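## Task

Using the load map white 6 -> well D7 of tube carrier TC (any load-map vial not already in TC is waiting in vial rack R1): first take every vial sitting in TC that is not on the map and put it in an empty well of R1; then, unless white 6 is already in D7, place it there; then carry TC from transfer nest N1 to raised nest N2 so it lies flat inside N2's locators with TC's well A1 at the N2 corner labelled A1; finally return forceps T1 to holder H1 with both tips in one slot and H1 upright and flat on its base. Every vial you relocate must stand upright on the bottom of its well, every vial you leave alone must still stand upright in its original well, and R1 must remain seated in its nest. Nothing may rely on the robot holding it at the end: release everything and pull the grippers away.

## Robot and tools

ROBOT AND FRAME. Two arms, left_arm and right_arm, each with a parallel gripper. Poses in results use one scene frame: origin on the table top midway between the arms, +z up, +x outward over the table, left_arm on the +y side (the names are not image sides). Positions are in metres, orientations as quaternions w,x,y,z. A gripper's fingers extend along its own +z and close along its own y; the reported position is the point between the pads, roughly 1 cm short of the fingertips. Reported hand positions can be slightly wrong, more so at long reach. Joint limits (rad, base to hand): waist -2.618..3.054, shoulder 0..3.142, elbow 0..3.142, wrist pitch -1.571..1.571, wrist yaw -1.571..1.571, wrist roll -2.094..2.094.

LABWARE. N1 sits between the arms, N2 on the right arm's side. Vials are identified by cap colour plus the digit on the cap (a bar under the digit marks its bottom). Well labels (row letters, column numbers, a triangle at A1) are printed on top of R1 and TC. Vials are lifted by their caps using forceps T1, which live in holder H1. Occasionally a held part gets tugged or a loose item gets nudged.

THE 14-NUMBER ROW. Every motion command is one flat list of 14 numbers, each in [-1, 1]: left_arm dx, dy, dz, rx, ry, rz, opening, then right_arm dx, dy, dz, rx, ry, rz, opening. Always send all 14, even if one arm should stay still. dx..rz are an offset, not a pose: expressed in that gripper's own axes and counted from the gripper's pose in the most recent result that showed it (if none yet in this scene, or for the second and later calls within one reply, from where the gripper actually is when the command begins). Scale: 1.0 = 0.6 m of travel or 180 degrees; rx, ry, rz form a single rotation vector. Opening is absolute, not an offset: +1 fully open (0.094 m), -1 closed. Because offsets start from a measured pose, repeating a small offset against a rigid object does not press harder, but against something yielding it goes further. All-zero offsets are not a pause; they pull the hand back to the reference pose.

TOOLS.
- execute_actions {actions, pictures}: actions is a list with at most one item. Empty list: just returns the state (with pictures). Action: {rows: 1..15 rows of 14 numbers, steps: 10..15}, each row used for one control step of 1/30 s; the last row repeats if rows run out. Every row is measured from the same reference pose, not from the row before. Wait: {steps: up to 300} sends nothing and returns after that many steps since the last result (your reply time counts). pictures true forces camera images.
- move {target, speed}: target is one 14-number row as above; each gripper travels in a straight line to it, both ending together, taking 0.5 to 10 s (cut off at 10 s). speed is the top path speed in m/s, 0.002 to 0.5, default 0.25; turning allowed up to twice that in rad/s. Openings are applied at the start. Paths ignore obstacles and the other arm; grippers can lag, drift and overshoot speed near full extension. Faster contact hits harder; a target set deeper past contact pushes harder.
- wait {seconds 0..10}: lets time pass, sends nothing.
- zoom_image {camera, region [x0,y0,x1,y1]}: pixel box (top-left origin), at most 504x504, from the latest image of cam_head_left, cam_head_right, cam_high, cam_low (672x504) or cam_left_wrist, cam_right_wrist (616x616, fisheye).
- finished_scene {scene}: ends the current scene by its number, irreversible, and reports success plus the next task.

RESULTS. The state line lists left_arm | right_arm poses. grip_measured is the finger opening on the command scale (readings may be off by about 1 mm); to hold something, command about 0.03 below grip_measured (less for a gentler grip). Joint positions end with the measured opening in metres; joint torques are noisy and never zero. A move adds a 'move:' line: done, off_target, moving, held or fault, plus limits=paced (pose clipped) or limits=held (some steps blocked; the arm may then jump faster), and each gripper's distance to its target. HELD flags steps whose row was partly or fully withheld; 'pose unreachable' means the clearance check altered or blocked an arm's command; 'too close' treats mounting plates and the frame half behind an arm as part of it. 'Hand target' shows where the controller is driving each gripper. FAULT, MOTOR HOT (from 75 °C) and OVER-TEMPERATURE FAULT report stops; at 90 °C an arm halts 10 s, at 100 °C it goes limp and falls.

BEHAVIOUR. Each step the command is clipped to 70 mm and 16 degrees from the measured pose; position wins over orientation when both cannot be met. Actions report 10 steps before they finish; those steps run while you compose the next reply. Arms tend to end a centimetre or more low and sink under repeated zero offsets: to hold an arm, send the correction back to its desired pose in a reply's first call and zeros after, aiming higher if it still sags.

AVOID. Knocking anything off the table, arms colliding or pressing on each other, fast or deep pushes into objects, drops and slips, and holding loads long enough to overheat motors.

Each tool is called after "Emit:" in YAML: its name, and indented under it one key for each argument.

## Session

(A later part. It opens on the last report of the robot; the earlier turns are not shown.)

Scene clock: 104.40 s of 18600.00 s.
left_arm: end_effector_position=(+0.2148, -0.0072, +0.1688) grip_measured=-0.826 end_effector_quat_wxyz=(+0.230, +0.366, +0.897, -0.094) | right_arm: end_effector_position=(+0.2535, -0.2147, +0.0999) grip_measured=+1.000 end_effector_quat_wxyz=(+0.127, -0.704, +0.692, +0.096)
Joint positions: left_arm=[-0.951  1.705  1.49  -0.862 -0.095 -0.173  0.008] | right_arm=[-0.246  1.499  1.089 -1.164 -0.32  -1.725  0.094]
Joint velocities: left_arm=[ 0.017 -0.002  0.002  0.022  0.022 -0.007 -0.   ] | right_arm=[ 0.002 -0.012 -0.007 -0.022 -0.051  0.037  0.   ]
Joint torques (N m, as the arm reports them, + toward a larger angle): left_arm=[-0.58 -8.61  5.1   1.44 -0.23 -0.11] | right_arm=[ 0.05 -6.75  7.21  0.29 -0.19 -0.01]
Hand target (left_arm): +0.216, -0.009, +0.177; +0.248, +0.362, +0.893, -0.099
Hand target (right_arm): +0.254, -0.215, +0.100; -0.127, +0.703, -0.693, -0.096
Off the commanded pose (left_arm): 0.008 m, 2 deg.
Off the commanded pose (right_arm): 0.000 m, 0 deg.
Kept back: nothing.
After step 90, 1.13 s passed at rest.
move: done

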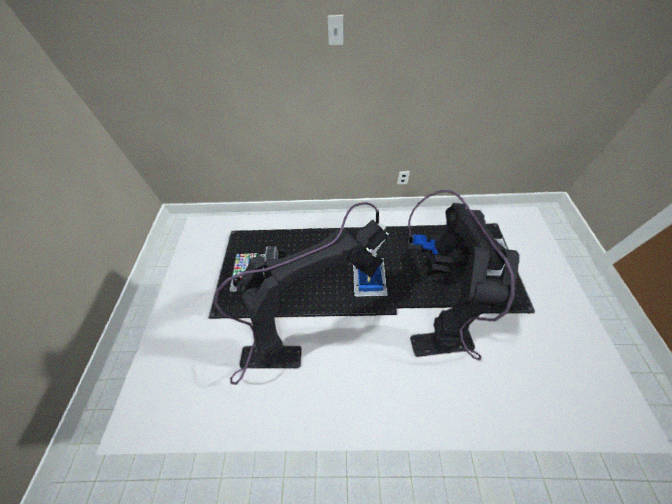

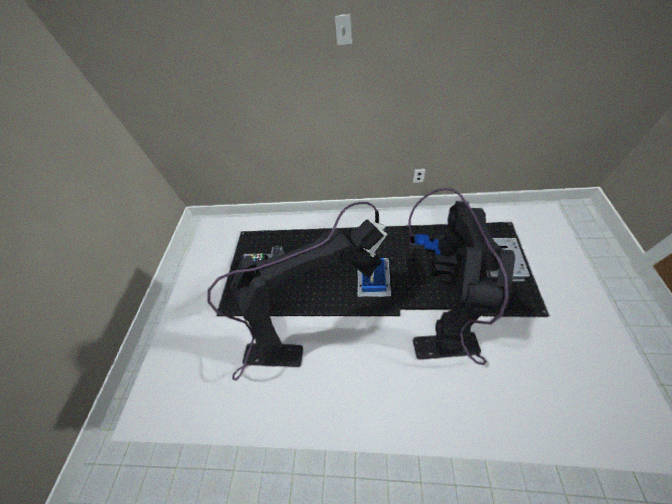

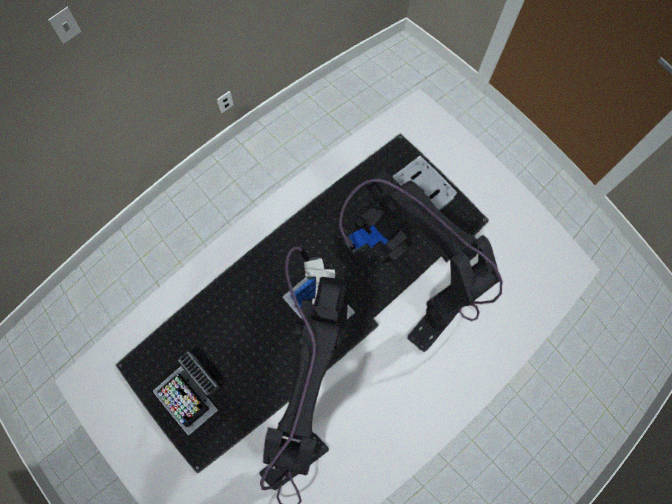

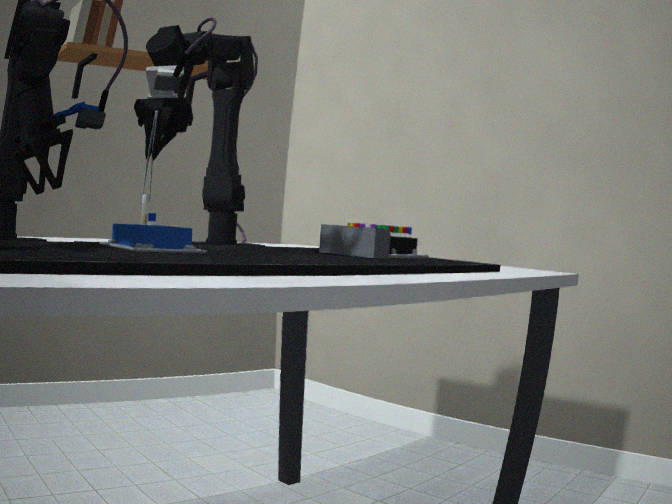

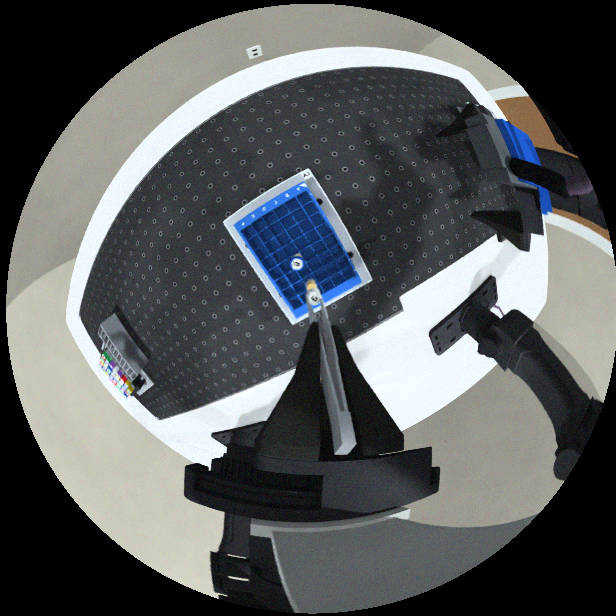

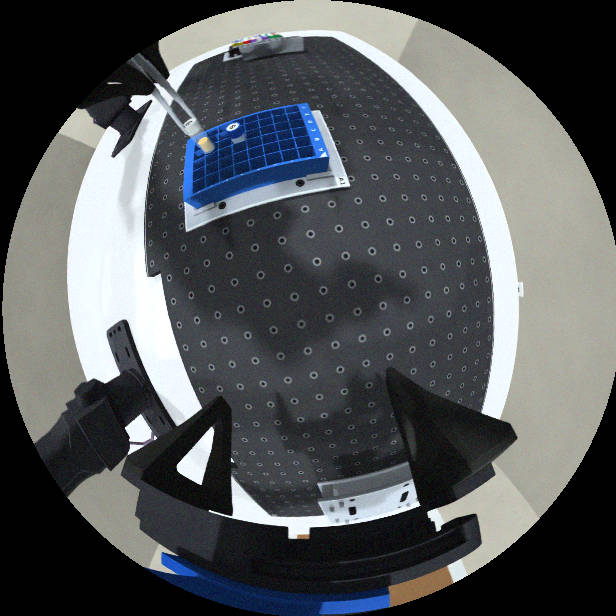

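Emit:
execute_actions:
  actions:
    - {"rows": [[-0.0098,-0.0002,-0.0111,-0.0016,-0.0129,-0.001,-0.835,0,0,0,0,0,0,1],[-0.0102,-0.0001,-0.0125,-0.0015,-0.0136,-0.0011,-0.835,0,0,0,0,0,0,1],[-0.0107,-0.0001,-0.0138,-0.0014,-0.0142,-0.0011,-0.835,0,0,0,0,0,0,1],[-0.0112,0,-0.0151,-0.0013,-0.0148,-0.0012,-0.835,0,0,0,0,0,0,1],[-0.0116,0,-0.0165,-0.0012,-0.0155,-0.0012,-0.835,0,0,0,0,0,0,1],[-0.0121,0.0001,-0.0178,-0.0011,-0.0161,-0.0013,-0.835,0,0,0,0,0,0,1],[-0.0121,0.0001,-0.0178,-0.0011,-0.0161,-0.0013,-0.835,0,0,0,0,0,0,1],[-0.0121,0.0001,-0.0178,-0.0011,-0.0161,-0.0013,-0.835,0,0,0,0,0,0,1],[-0.0128,0.0006,-0.0177,-0.0017,-0.0167,-0.0013,-0.835,0,0,0,0,0,0,1],[-0.0135,0.001,-0.0177,-0.0023,-0.0172,-0.0014,-0.835,0,0,0,0,0,0,1],[-0.0143,0.0015,-0.0176,-0.0029,-0.0178,-0.0014,-0.835,0,0,0,0,0,0,1],[-0.015,0.002,-0.0175,-0.0035,-0.0183,-0.0015,-0.835,0,0,0,0,0,0,1]], "steps": 12}

Emit:
execute_actions:
  actions:
    - {"steps": 35}
  pictures: true

Emit:
zoom_image:
  camera: "cam_right_wrist"
  region: [180, 115, 250, 175]

Emit:
zoom_image:
  camera: "cam_left_wrist"
  region: [280, 250, 340, 310]

Scene clock: 109.13 s of 18600.00 s.
left_arm: end_effector_position=(+0.2149, -0.0074, +0.1689) grip_measured=-0.826 end_effector_quat_wxyz=(+0.231, +0.366, +0.897, -0.094) | right_arm: end_effector_position=(+0.2535, -0.2147, +0.0999) grip_measured=+1.000 end_effector_quat_wxyz=(+0.127, -0.704, +0.692, +0.096)
Joint positions: left_arm=[-0.951  1.705  1.49  -0.861 -0.095 -0.173  0.008] | right_arm=[-0.246  1.499  1.089 -1.164 -0.32  -1.725  0.094]
Joint velocities: left_arm=[-0.022  0.022  0.017  0.007  0.022 -0.066 -0.   ] | right_arm=[-0.002  0.007 -0.007 -0.007 -0.007  0.051  0.   ]
Joint torques (N m, as the arm reports them, + toward a larger angle): left_arm=[-0.39 -8.94  5.12  1.46 -0.21 -0.05] | right_arm=[ 0.06 -6.73  7.17  0.3  -0.19 -0.03]
Steps of this call (steps 1 to 90: nothing new was sent; then 1.67 s passed at rest; steps 91 to 92: the first 2 steps of this action). Readings (end_effector_position):
91: left_arm (+0.2149, -0.0074, +0.1689) | right_arm (+0.2535, -0.2147, +0.0999)
92: the state above

Scene clock: 110.30 s of 18600.00 s.
left_arm: end_effector_position=(+0.2164, -0.0070, +0.1743) grip_measured=-0.826 end_effector_quat_wxyz=(+0.240, +0.364, +0.895, -0.095) | right_arm: end_effector_position=(+0.2535, -0.2148, +0.0999) grip_measured=+1.000 end_effector_quat_wxyz=(+0.127, -0.704, +0.693, +0.096)
Joint positions: left_arm=[-0.951  1.693  1.49  -0.856 -0.103 -0.173  0.008] | right_arm=[-0.246  1.499  1.089 -1.164 -0.319 -1.725  0.094]
Joint velocities: left_arm=[-0.002 -0.022  0.002 -0.022  0.037  0.007 -0.001] | right_arm=[-0.002  0.012  0.002  0.051 -0.022 -0.007  0.   ]
Joint torques (N m, as the arm reports them, + toward a larger angle): left_arm=[-0.37 -8.46  5.29  1.48 -0.25 -0.07] | right_arm=[ 0.07 -6.79  7.21  0.29 -0.17 -0.01]
Hand target (left_arm): +0.218, -0.008, +0.182; +0.257, +0.360, +0.891, -0.100
Hand target (right_arm): +0.254, -0.215, +0.100; -0.127, +0.704, -0.692, -0.096
Off the commanded pose (left_arm): 0.008 m, 2 deg.
Off the commanded pose (right_arm): 0.000 m, 0 deg.
Kept back: nothing.
Steps of this call (steps 1 to 10: the last 10 steps of your previous action; steps 11 to 35: nothing new was sent). Readings (end_effector_position):
1: left_arm (+0.2149, -0.0074, +0.1689) | right_arm (+0.2535, -0.2148, +0.0999)
2: left_arm (+0.2150, -0.0074, +0.1689) | right_arm (+0.2535, -0.2148, +0.0999)
4: left_arm (+0.2149, -0.0074, +0.1697) | right_arm (+0.2535, -0.2148, +0.0999)
8: left_arm (+0.2149, -0.0070, +0.1730) | right_arm (+0.2535, -0.2148, +0.0999)
35: the state above

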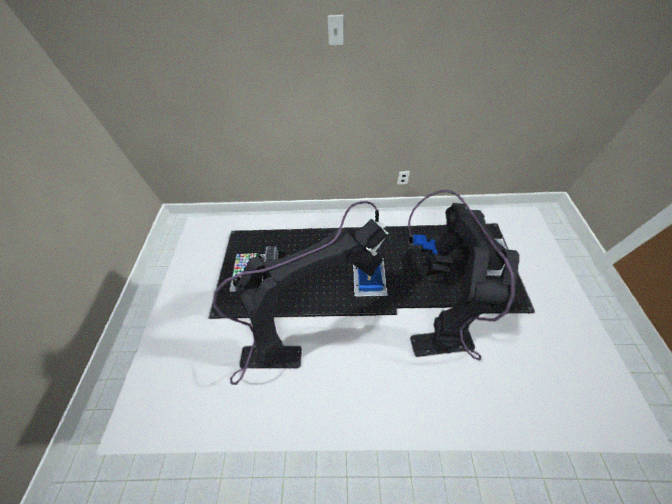

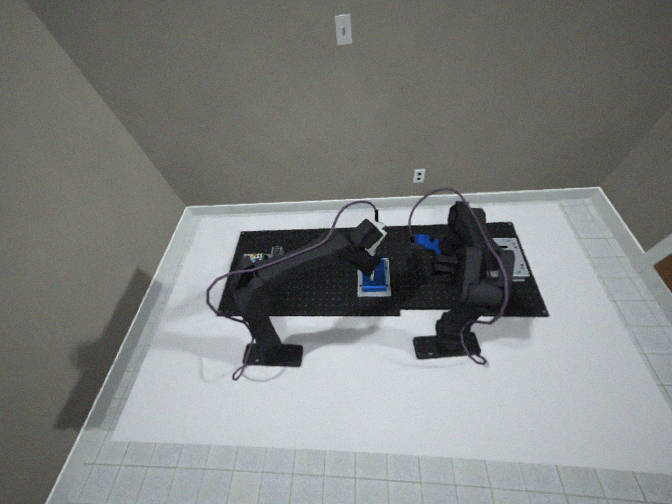

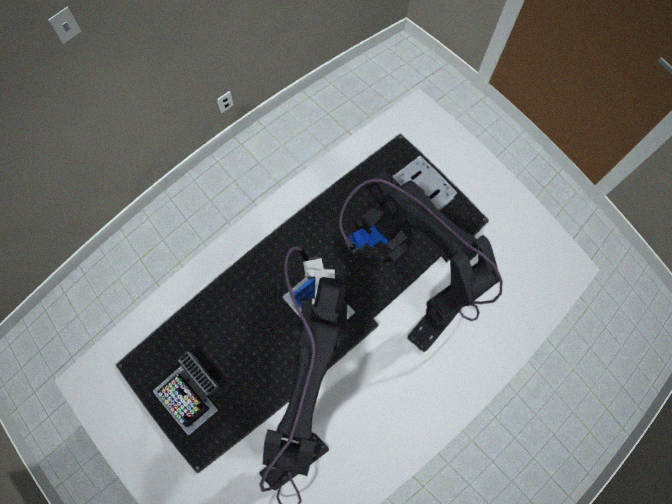

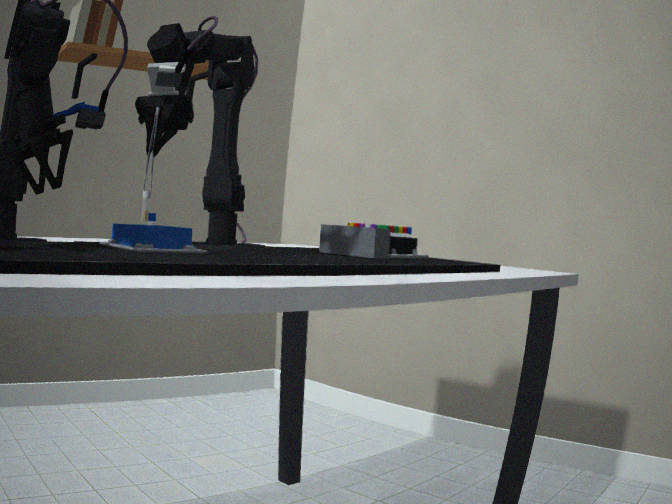

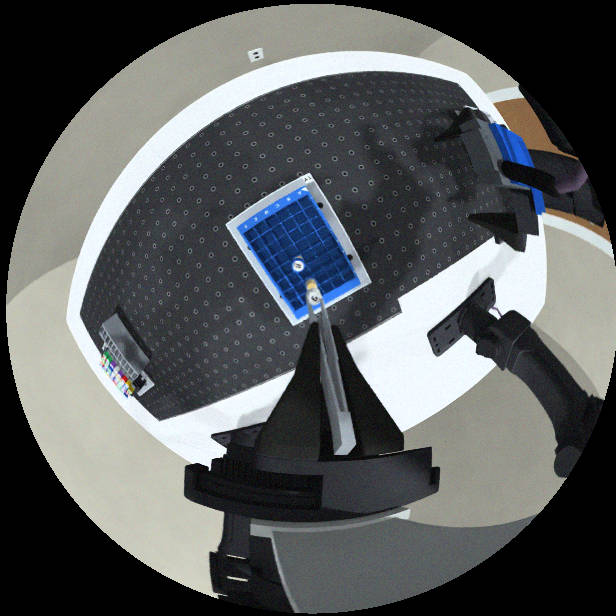

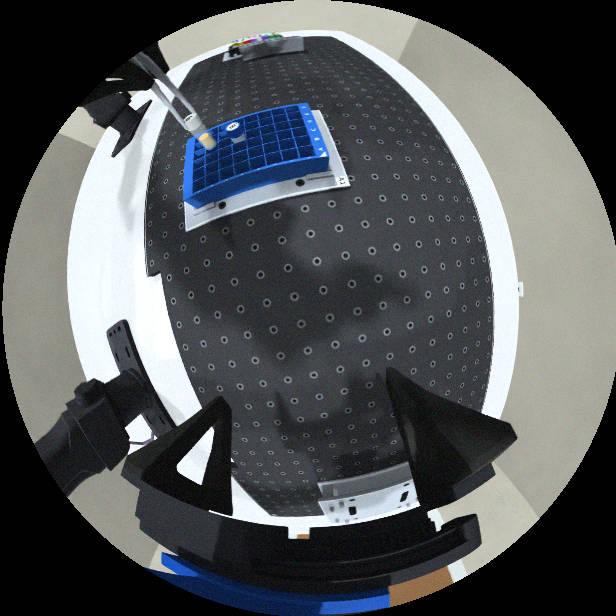

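Region (180, 115, 250, 175) of cam_right_wrist's 616x616 image, scaled by 7.200, with more detail than that image has; it fills the top 432 rows of this view, and the rest is white.

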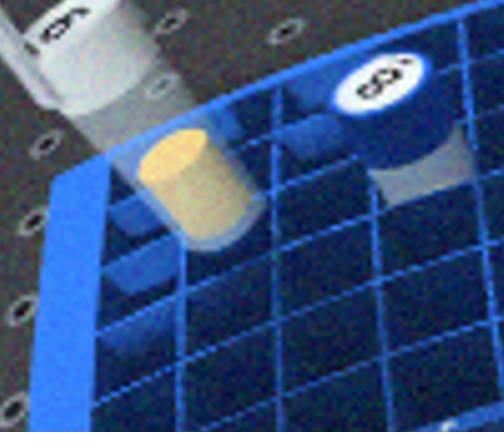

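Region (280, 250, 340, 310) of cam_left_wrist's 616x616 image, scaled by 8.400, with more detail than that image has.

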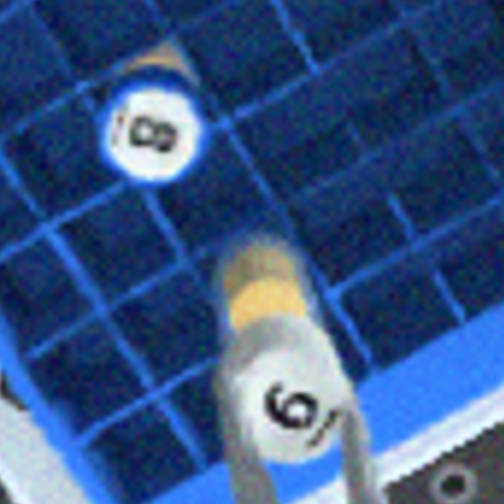

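Emit:
execute_actions:
  actions:
    - {"rows": [[-0.0087,-0.0001,-0.0096,-0.0019,-0.0123,-0.001,-0.835,0,0,0,0,0,0,1],[-0.0083,-0.0001,-0.0089,-0.0019,-0.0123,-0.001,-0.835,0,0,0,0,0,0,1],[-0.0079,-0.0001,-0.0081,-0.0019,-0.0123,-0.001,-0.835,0,0,0,0,0,0,1],[-0.0074,-0.0001,-0.0074,-0.0019,-0.0123,-0.001,-0.835,0,0,0,0,0,0,1],[-0.007,-0.0001,-0.0067,-0.0019,-0.0123,-0.001,-0.835,0,0,0,0,0,0,1],[-0.0066,-0.0001,-0.006,-0.0019,-0.0123,-0.001,-0.835,0,0,0,0,0,0,1],[-0.0062,-0.0001,-0.0052,-0.0019,-0.0123,-0.001,-0.835,0,0,0,0,0,0,1],[-0.0058,-0.0001,-0.0045,-0.0019,-0.0123,-0.001,-0.835,0,0,0,0,0,0,1],[-0.0054,-0.0001,-0.0038,-0.0019,-0.0123,-0.001,-0.835,0,0,0,0,0,0,1],[-0.0049,-0.0001,-0.0031,-0.0019,-0.0123,-0.001,-0.835,0,0,0,0,0,0,1]], "steps": 10}

Emit:
execute_actions:
  actions:
    - {"steps": 30}
  pictures: true

Emit:
zoom_image:
  camera: "cam_right_wrist"
  region: [180, 115, 250, 175]

Emit:
zoom_image:
  camera: "cam_left_wrist"
  region: [280, 250, 340, 310]

Scene clock: 112.20 s of 18600.00 s.
left_arm: end_effector_position=(+0.2164, -0.0070, +0.1743) grip_measured=-0.826 end_effector_quat_wxyz=(+0.240, +0.364, +0.895, -0.095) | right_arm: end_effector_position=(+0.2535, -0.2148, +0.0999) grip_measured=+1.000 end_effector_quat_wxyz=(+0.127, -0.704, +0.693, +0.096)
Joint positions: left_arm=[-0.951  1.693  1.49  -0.856 -0.103 -0.173  0.008] | right_arm=[-0.246  1.499  1.089 -1.164 -0.319 -1.725  0.094]
Joint velocities: left_arm=[-0.002  0.022 -0.002  0.051  0.022  0.022 -0.001] | right_arm=[-0.012  0.007  0.012 -0.007 -0.066 -0.037  0.   ]
Joint torques (N m, as the arm reports them, + toward a larger angle): left_arm=[-0.42 -8.56  5.22  1.48 -0.24 -0.05] | right_arm=[ 0.06 -6.72  7.16  0.29 -0.16 -0.02]
Kept back: the last 10 steps of this action.
Steps of this call (steps 1 to 57: nothing new was sent). Readings (end_effector_position):
1: left_arm (+0.2164, -0.0070, +0.1743) | right_arm (+0.2535, -0.2148, +0.0999)
2: left_arm (+0.2164, -0.0070, +0.1743) | right_arm (+0.2535, -0.2148, +0.0999)
4: left_arm (+0.2164, -0.0070, +0.1743) | right_arm (+0.2535, -0.2148, +0.0999)
8: left_arm (+0.2164, -0.0070, +0.1743) | right_arm (+0.2535, -0.2148, +0.0999)
57: the state above

Scene clock: 113.20 s of 18600.00 s.
left_arm: end_effector_position=(+0.2161, -0.0065, +0.1682) grip_measured=-0.826 end_effector_quat_wxyz=(+0.238, +0.364, +0.895, -0.094) | right_arm: end_effector_position=(+0.2535, -0.2150, +0.0998) grip_measured=+1.000 end_effector_quat_wxyz=(+0.126, -0.704, +0.693, +0.096)
Joint positions: left_arm=[-0.951  1.693  1.468 -0.837 -0.103 -0.173  0.008] | right_arm=[-0.246  1.499  1.089 -1.164 -0.318 -1.725  0.094]
Joint velocities: left_arm=[ 0.002  0.002 -0.002  0.022 -0.081 -0.066  0.   ] | right_arm=[-0.012 -0.017  0.012 -0.037  0.037  0.051  0.   ]
Joint torques (N m, as the arm reports them, + toward a larger angle): left_arm=[-0.45 -8.58  5.33  1.48 -0.24 -0.07] | right_arm=[ 0.06 -6.7   7.16  0.29 -0.17 -0.04]
Hand target (left_arm): +0.218, -0.008, +0.177; +0.257, +0.360, +0.891, -0.100
Hand target (right_arm): +0.254, -0.215, +0.100; -0.126, +0.704, -0.693, -0.096
Off the commanded pose (left_arm): 0.009 m, 2 deg.
Off the commanded pose (right_arm): 0.000 m, 0 deg.
Kept back: nothing.
Steps of this call (steps 1 to 10: the last 10 steps of your previous action; steps 11 to 30: nothing new was sent). Readings (end_effector_position):
1: left_arm (+0.2164, -0.0071, +0.1743) | right_arm (+0.2535, -0.2149, +0.0998)
2: left_arm (+0.2165, -0.0071, +0.1743) | right_arm (+0.2535, -0.2149, +0.0998)
4: left_arm (+0.2168, -0.0074, +0.1746) | right_arm (+0.2535, -0.2150, +0.0998)
8: left_arm (+0.2165, -0.0071, +0.1714) | right_arm (+0.2535, -0.2150, +0.0998)
30: the state above

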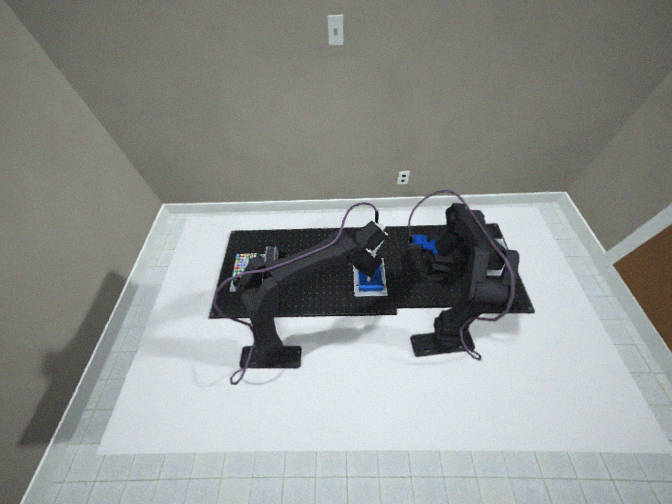

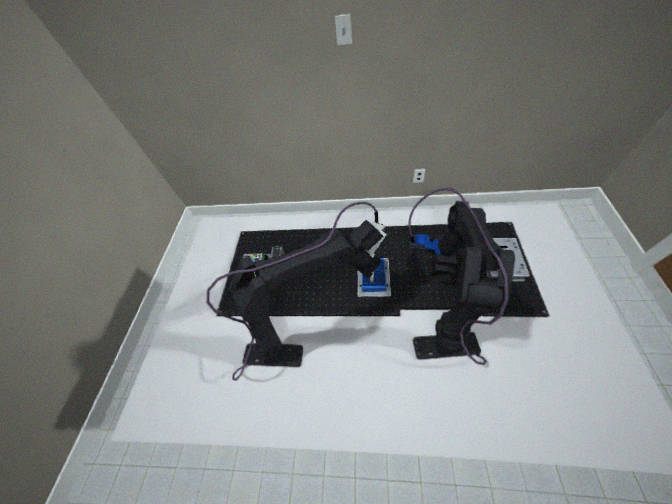

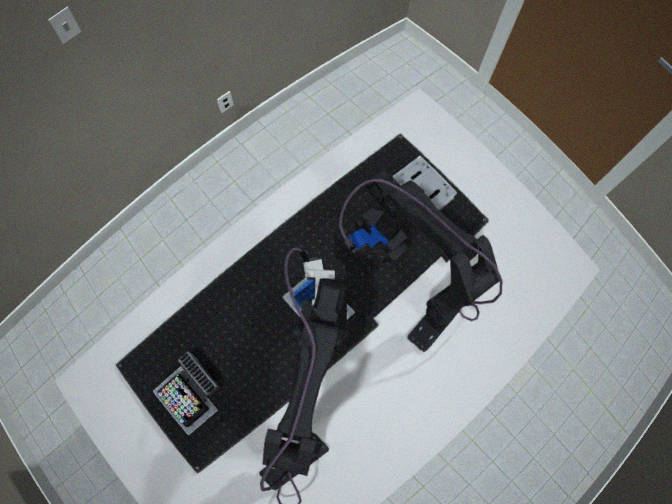

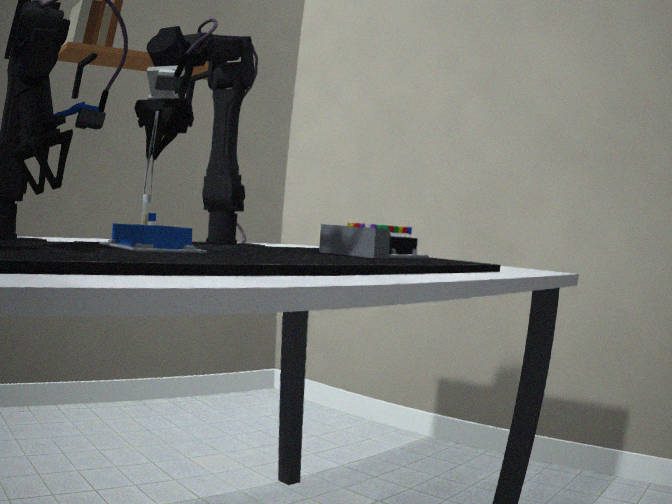

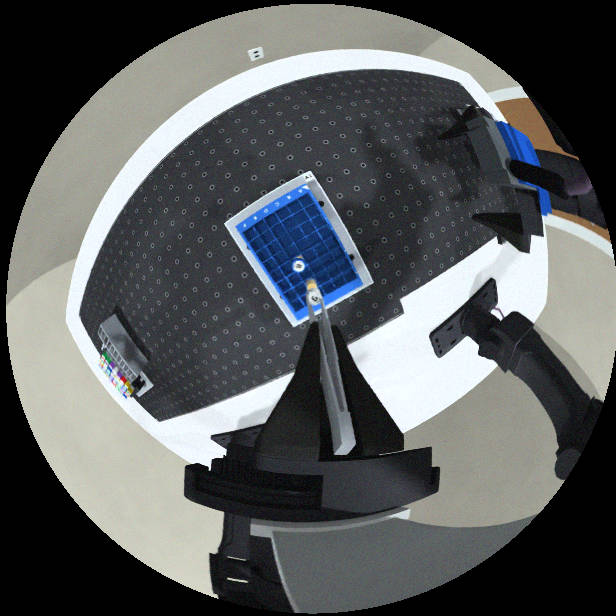

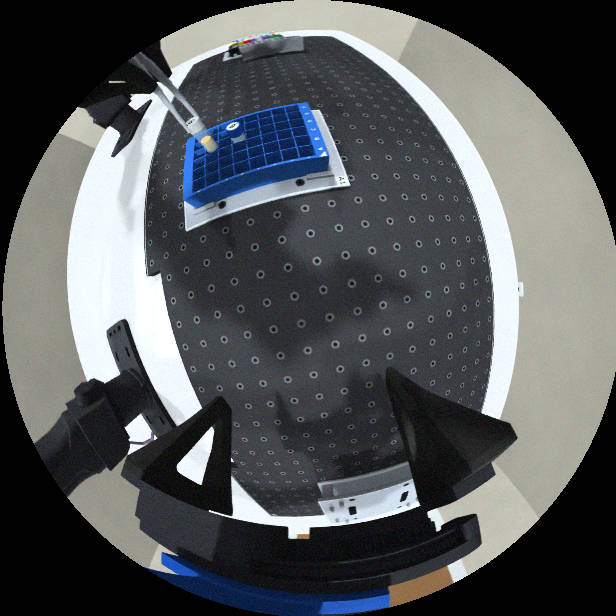

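Region (180, 115, 250, 175) of cam_right_wrist's 616x616 image, scaled by 7.200, with more detail than that image has; it fills the top 432 rows of this view, and the rest is white.

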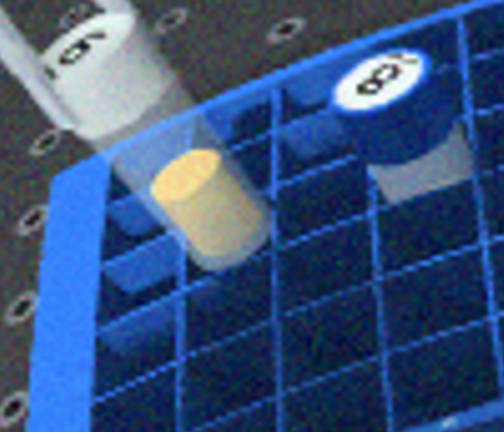

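Region (280, 250, 340, 310) of cam_left_wrist's 616x616 image, scaled by 8.400, with more detail than that image has.

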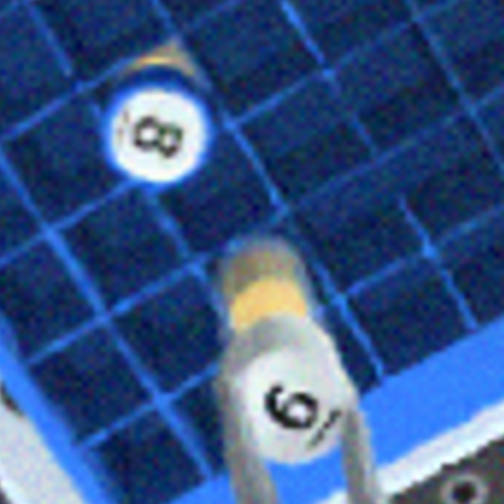

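Emit:
execute_actions:
  actions:
    - {"rows": [[-0.0105,-0.0003,-0.0105,-0.0018,-0.0133,-0.0011,-0.835,0,0,0,0,0,0,1],[-0.0102,-0.0003,-0.0097,-0.0018,-0.0135,-0.0011,-0.835,0,0,0,0,0,0,1],[-0.0099,-0.0004,-0.0088,-0.0018,-0.0137,-0.0011,-0.835,0,0,0,0,0,0,1],[-0.0097,-0.0004,-0.0079,-0.0017,-0.0139,-0.0012,-0.835,0,0,0,0,0,0,1],[-0.0095,-0.0005,-0.0071,-0.0017,-0.0141,-0.0012,-0.835,0,0,0,0,0,0,1],[-0.009,-0.0005,-0.0062,-0.0017,-0.0141,-0.0012,-0.835,0,0,0,0,0,0,1],[-0.0085,-0.0005,-0.0053,-0.0017,-0.0141,-0.0012,-0.835,0,0,0,0,0,0,1],[-0.008,-0.0005,-0.0045,-0.0017,-0.0141,-0.0012,-0.835,0,0,0,0,0,0,1],[-0.0075,-0.0005,-0.0036,-0.0017,-0.0141,-0.0012,-0.835,0,0,0,0,0,0,1],[-0.007,-0.0005,-0.0027,-0.0017,-0.0141,-0.0012,-0.835,0,0,0,0,0,0,1],[-0.0065,-0.0005,-0.0019,-0.0017,-0.0141,-0.0012,-0.835,0,0,0,0,0,0,1],[-0.006,-0.0005,-0.001,-0.0017,-0.0141,-0.0012,-0.835,0,0,0,0,0,0,1],[-0.0055,-0.0005,-0.0001,-0.0017,-0.0141,-0.0012,-0.835,0,0,0,0,0,0,1],[-0.005,-0.0005,0.0007,-0.0017,-0.0141,-0.0012,-0.835,0,0,0,0,0,0,1],[-0.0045,-0.0005,0.0016,-0.0017,-0.0141,-0.0012,-0.835,0,0,0,0,0,0,1]], "steps": 15}

Emit:
execute_actions:
  actions:
    - {"steps": 22}
  pictures: true

Emit:
zoom_image:
  camera: "cam_right_wrist"
  region: [180, 115, 250, 175]

Emit:
zoom_image:
  camera: "cam_left_wrist"
  region: [280, 250, 340, 310]

Scene clock: 115.90 s of 18600.00 s.
left_arm: end_effector_position=(+0.2166, -0.0071, +0.1682) grip_measured=-0.826 end_effector_quat_wxyz=(+0.240, +0.364, +0.895, -0.095) | right_arm: end_effector_position=(+0.2535, -0.2152, +0.0998) grip_measured=+1.000 end_effector_quat_wxyz=(+0.126, -0.704, +0.693, +0.095)
Joint positions: left_arm=[-0.951  1.693  1.466 -0.831 -0.103 -0.173  0.008] | right_arm=[-0.246  1.499  1.089 -1.164 -0.317 -1.725  0.094]
Joint velocities: left_arm=[-0.002 -0.032 -0.061  0.095  0.022 -0.022 -0.001] | right_arm=[-0.002 -0.012  0.007  0.081  0.022 -0.081  0.   ]
Joint torques (N m, as the arm reports them, + toward a larger angle): left_arm=[-0.49 -8.5   4.85  1.41 -0.27 -0.07] | right_arm=[ 0.07 -6.77  7.16  0.29 -0.17 -0.03]
Steps of this call (steps 1 to 76: nothing new was sent; steps 77 to 81: the first 5 steps of this action). Readings (end_effector_position):
77: left_arm (+0.2161, -0.0065, +0.1682) | right_arm (+0.2535, -0.2150, +0.0998)
78: left_arm (+0.2162, -0.0065, +0.1682) | right_arm (+0.2535, -0.2151, +0.0998)
80: left_arm (+0.2164, -0.0069, +0.1685) | right_arm (+0.2535, -0.2152, +0.0998)
81: the state above

Scene clock: 116.63 s of 18600.00 s.
left_arm: end_effector_position=(+0.2162, -0.0066, +0.1596) grip_measured=-0.826 end_effector_quat_wxyz=(+0.239, +0.364, +0.895, -0.095) | right_arm: end_effector_position=(+0.2535, -0.2152, +0.0997) grip_measured=+1.000 end_effector_quat_wxyz=(+0.126, -0.704, +0.693, +0.095)
Joint positions: left_arm=[-0.951  1.693  1.433 -0.801 -0.103 -0.173  0.008] | right_arm=[-0.246  1.499  1.089 -1.164 -0.317 -1.725  0.094]
Joint velocities: left_arm=[ 0.012 -0.012 -0.002  0.051 -0.066 -0.066  0.001] | right_arm=[-0.027 -0.017 -0.002 -0.066  0.007 -0.037  0.   ]
Joint torques (N m, as the arm reports them, + toward a larger angle): left_arm=[-0.52 -8.56  5.28  1.5  -0.25 -0.07] | right_arm=[ 0.07 -6.77  7.17  0.3  -0.17 -0.03]
Hand target (left_arm): +0.218, -0.008, +0.169; +0.258, +0.359, +0.891, -0.100
Hand target (right_arm): +0.253, -0.215, +0.100; -0.126, +0.704, -0.693, -0.096
Off the commanded pose (left_arm): 0.009 m, 3 deg.
Off the commanded pose (right_arm): 0.000 m, 0 deg.
Kept back: nothing.
Steps of this call (steps 1 to 10: the last 10 steps of your previous action; steps 11 to 22: nothing new was sent). Readings (end_effector_position):
1: left_arm (+0.2167, -0.0073, +0.1678) | right_arm (+0.2535, -0.2152, +0.0998)
2: left_arm (+0.2166, -0.0072, +0.1668) | right_arm (+0.2535, -0.2152, +0.0998)
4: left_arm (+0.2161, -0.0065, +0.1644) | right_arm (+0.2535, -0.2152, +0.0998)
8: left_arm (+0.2158, -0.0060, +0.1612) | right_arm (+0.2535, -0.2152, +0.0997)
22: the state above

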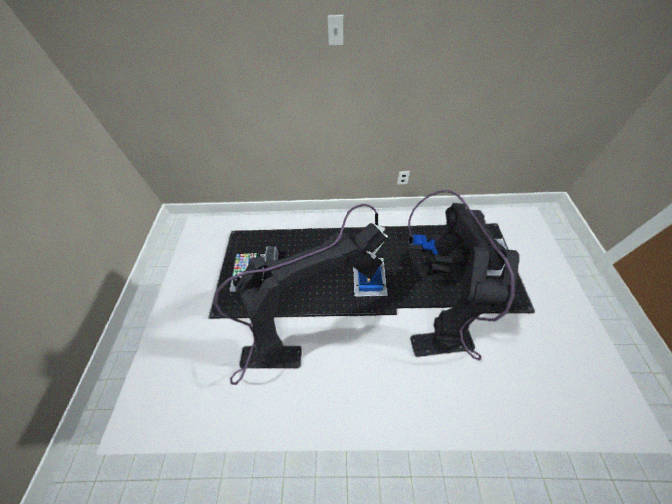

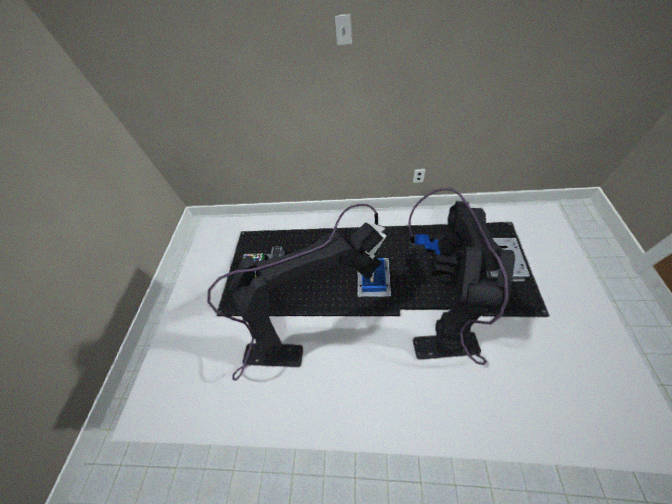

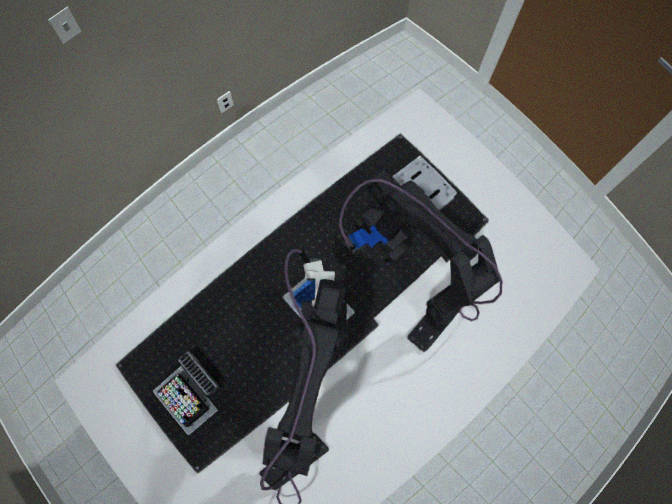

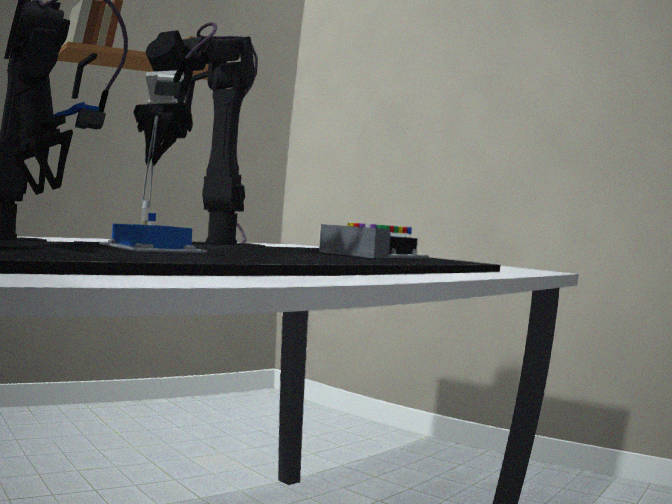

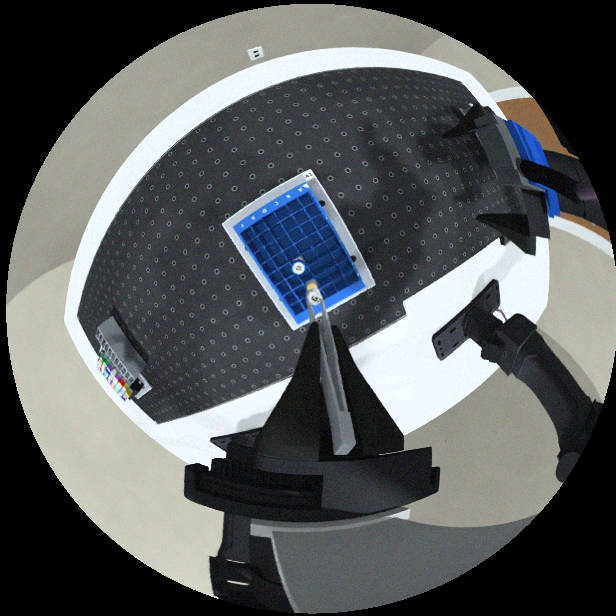

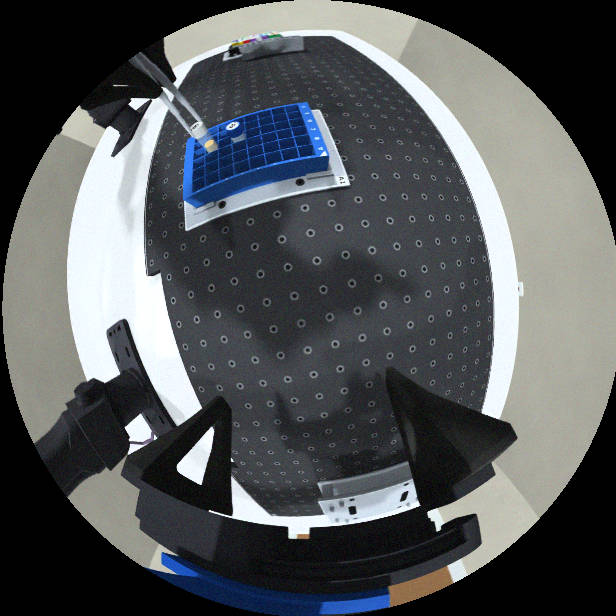

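Region (180, 115, 250, 175) of cam_right_wrist's 616x616 image, scaled by 7.200, with more detail than that image has; it fills the top 432 rows of this view, and the rest is white.

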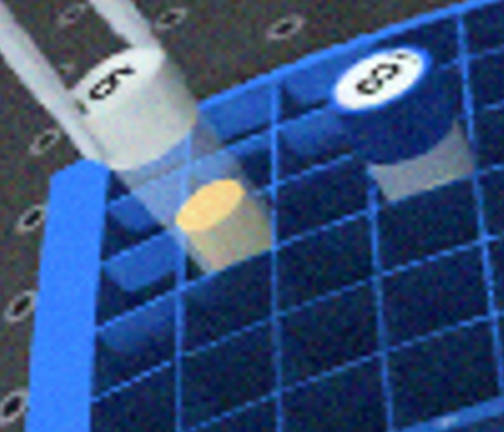

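Region (280, 250, 340, 310) of cam_left_wrist's 616x616 image, scaled by 8.400, with more detail than that image has.

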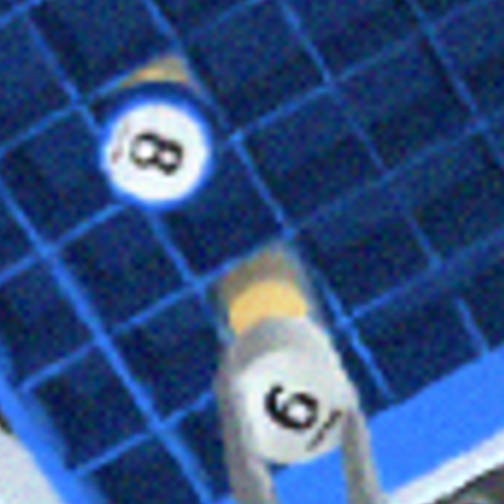

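Emit:
execute_actions:
  actions:
    - {"rows": [[-0.0107,-0.0005,-0.0096,-0.0017,-0.0138,-0.0012,-0.835,0,0,0,0,0,0,1],[-0.01,-0.0005,-0.0082,-0.0017,-0.0138,-0.0012,-0.835,0,0,0,0,0,0,1],[-0.0092,-0.0005,-0.0069,-0.0017,-0.0138,-0.0012,-0.835,0,0,0,0,0,0,1],[-0.0084,-0.0005,-0.0055,-0.0017,-0.0138,-0.0012,-0.835,0,0,0,0,0,0,1],[-0.0076,-0.0005,-0.0042,-0.0017,-0.0138,-0.0012,-0.835,0,0,0,0,0,0,1],[-0.0069,-0.0005,-0.0028,-0.0017,-0.0138,-0.0012,-0.835,0,0,0,0,0,0,1],[-0.0061,-0.0005,-0.0015,-0.0017,-0.0138,-0.0012,-0.835,0,0,0,0,0,0,1],[-0.0053,-0.0005,-0.0001,-0.0017,-0.0138,-0.0012,-0.835,0,0,0,0,0,0,1],[-0.0045,-0.0005,0.0012,-0.0017,-0.0138,-0.0012,-0.835,0,0,0,0,0,0,1],[-0.0038,-0.0005,0.0026,-0.0017,-0.0138,-0.0012,-0.835,0,0,0,0,0,0,1],[-0.003,-0.0005,0.0039,-0.0017,-0.0138,-0.0012,-0.835,0,0,0,0,0,0,1],[-0.0022,-0.0005,0.0053,-0.0017,-0.0138,-0.0012,-0.835,0,0,0,0,0,0,1],[-0.0014,-0.0005,0.0066,-0.0017,-0.0138,-0.0012,-0.835,0,0,0,0,0,0,1],[-0.0007,-0.0005,0.008,-0.0017,-0.0138,-0.0012,-0.835,0,0,0,0,0,0,1],[0.0001,-0.0005,0.0093,-0.0017,-0.0138,-0.0012,-0.835,0,0,0,0,0,0,1]], "steps": 15}

Emit:
execute_actions:
  actions:
    - {"steps": 22}
  pictures: true

Emit:
zoom_image:
  camera: "cam_right_wrist"
  region: [180, 115, 250, 175]

Emit:
zoom_image:
  camera: "cam_low"
  region: [120, 180, 180, 240]

Scene clock: 117.73 s of 18600.00 s.
left_arm: end_effector_position=(+0.2166, -0.0071, +0.1579) grip_measured=-0.826 end_effector_quat_wxyz=(+0.240, +0.364, +0.895, -0.095) | right_arm: end_effector_position=(+0.2534, -0.2153, +0.0997) grip_measured=+1.000 end_effector_quat_wxyz=(+0.125, -0.704, +0.693, +0.095)
Joint positions: left_arm=[-0.951  1.693  1.425 -0.79  -0.103 -0.173  0.008] | right_arm=[-0.246  1.499  1.089 -1.164 -0.316 -1.725  0.094]
Joint velocities: left_arm=[ 0.002  0.012 -0.139  0.168 -0.051 -0.037 -0.   ] | right_arm=[-0.012 -0.012 -0.007 -0.066  0.007 -0.037  0.   ]
Joint torques (N m, as the arm reports them, + toward a larger angle): left_arm=[-0.5  -8.57  5.05  1.44 -0.24 -0.08] | right_arm=[ 0.07 -6.74  7.17  0.29 -0.18 -0.04]
Steps of this call (steps 1 to 28: nothing new was sent; steps 29 to 33: the first 5 steps of this action). Readings (end_effector_position):
29: left_arm (+0.2163, -0.0067, +0.1596) | right_arm (+0.2535, -0.2152, +0.0997)
30: left_arm (+0.2164, -0.0069, +0.1597) | right_arm (+0.2534, -0.2153, +0.0997)
32: left_arm (+0.2166, -0.0072, +0.1589) | right_arm (+0.2534, -0.2153, +0.0997)
33: the state above

Scene clock: 118.47 s of 18600.00 s.
left_arm: end_effector_position=(+0.2162, -0.0066, +0.1466) grip_measured=-0.826 end_effector_quat_wxyz=(+0.240, +0.364, +0.895, -0.095) | right_arm: end_effector_position=(+0.2534, -0.2153, +0.0997) grip_measured=+1.000 end_effector_quat_wxyz=(+0.125, -0.704, +0.693, +0.095)
Joint positions: left_arm=[-0.951  1.693  1.381 -0.745 -0.103 -0.173  0.008] | right_arm=[-0.246  1.499  1.089 -1.164 -0.316 -1.725  0.094]
Joint velocities: left_arm=[ 0.002 -0.002 -0.002  0.007  0.037 -0.081  0.001] | right_arm=[-0.022 -0.002  0.002  0.066 -0.022  0.007  0.   ]
Joint torques (N m, as the arm reports them, + toward a larger angle): left_arm=[-0.5  -8.42  5.19  1.49 -0.26 -0.09] | right_arm=[ 0.07 -6.73  7.22  0.3  -0.17 -0.02]
Hand target (left_arm): +0.218, -0.009, +0.155; +0.258, +0.359, +0.891, -0.100
Hand target (right_arm): +0.253, -0.215, +0.100; -0.126, +0.704, -0.693, -0.095
Off the commanded pose (left_arm): 0.009 m, 2 deg.
Off the commanded pose (right_arm): 0.000 m, 0 deg.
Kept back: nothing.
Steps of this call (steps 1 to 10: the last 10 steps of your previous action; steps 11 to 22: nothing new was sent). Readings (end_effector_position):
1: left_arm (+0.2163, -0.0068, +0.1565) | right_arm (+0.2534, -0.2153, +0.0997)
2: left_arm (+0.2161, -0.0064, +0.1551) | right_arm (+0.2534, -0.2153, +0.0997)
4: left_arm (+0.2157, -0.0059, +0.1527) | right_arm (+0.2534, -0.2153, +0.0997)
8: left_arm (+0.2159, -0.0061, +0.1495) | right_arm (+0.2534, -0.2153, +0.0997)
22: the state above

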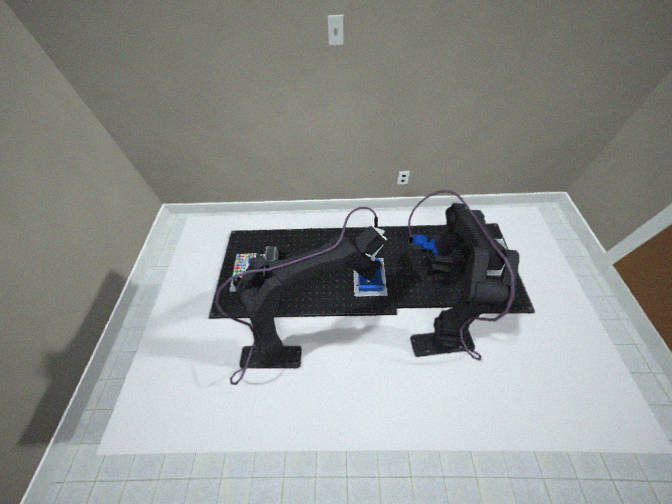

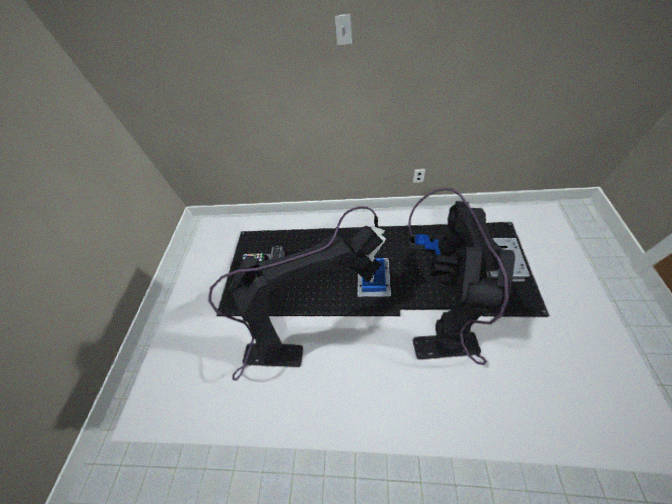

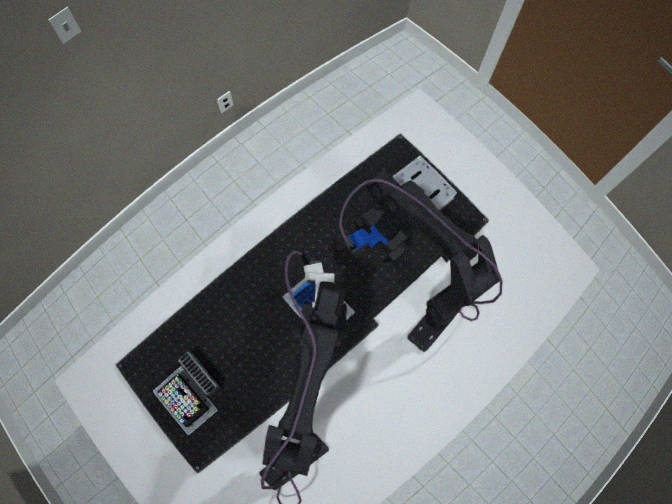

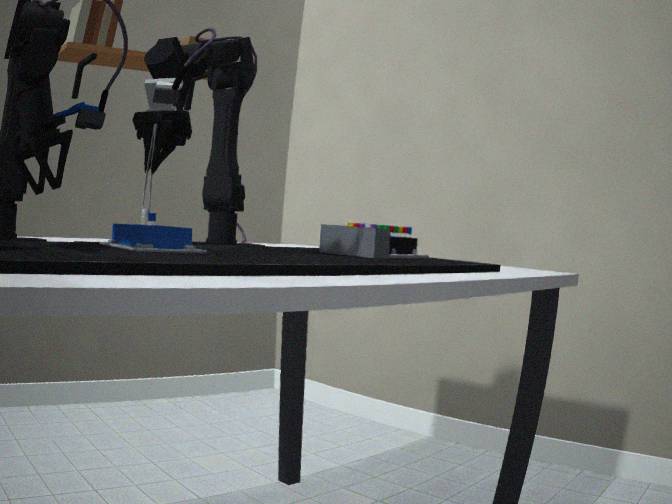

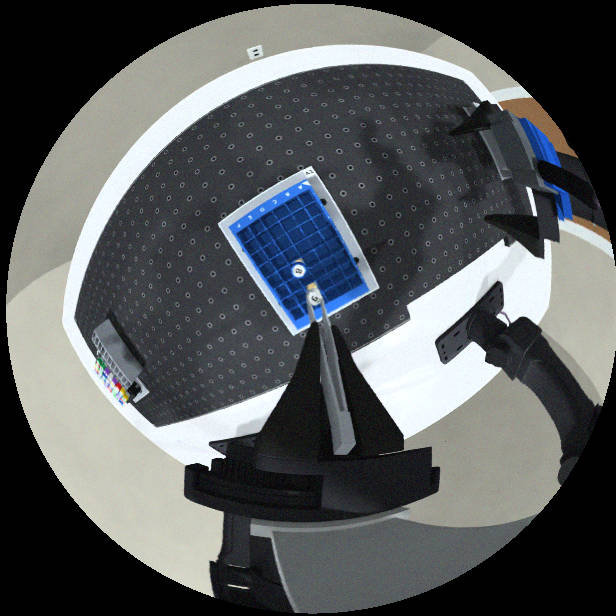

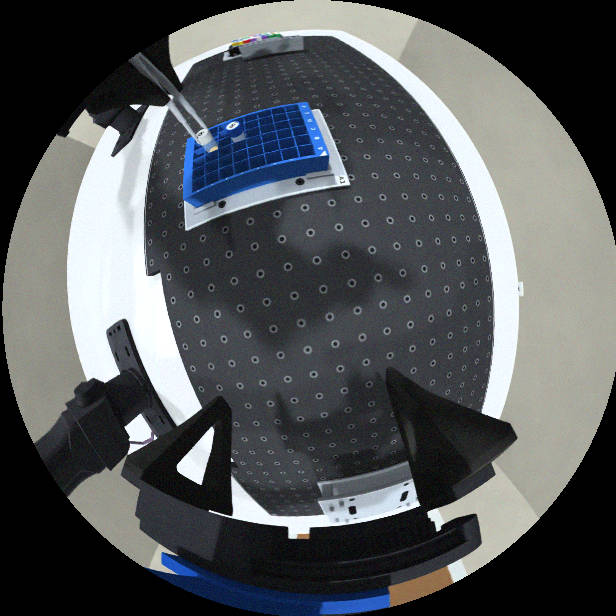

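Region (180, 115, 250, 175) of cam_right_wrist's 616x616 image, scaled by 7.200, with more detail than that image has; it fills the top 432 rows of this view, and the rest is white.

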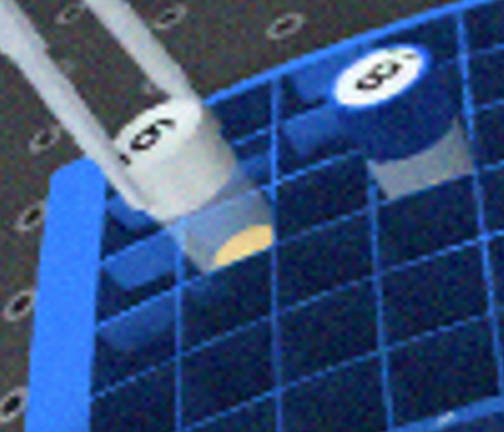

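Region (120, 180, 180, 240) of cam_low's 672x504 image, scaled by 8.400, with more detail than that image has.

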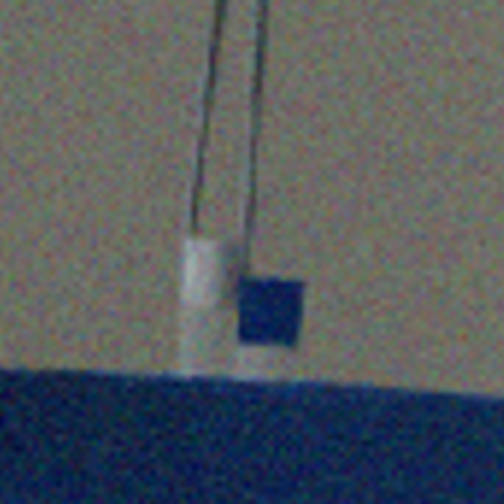

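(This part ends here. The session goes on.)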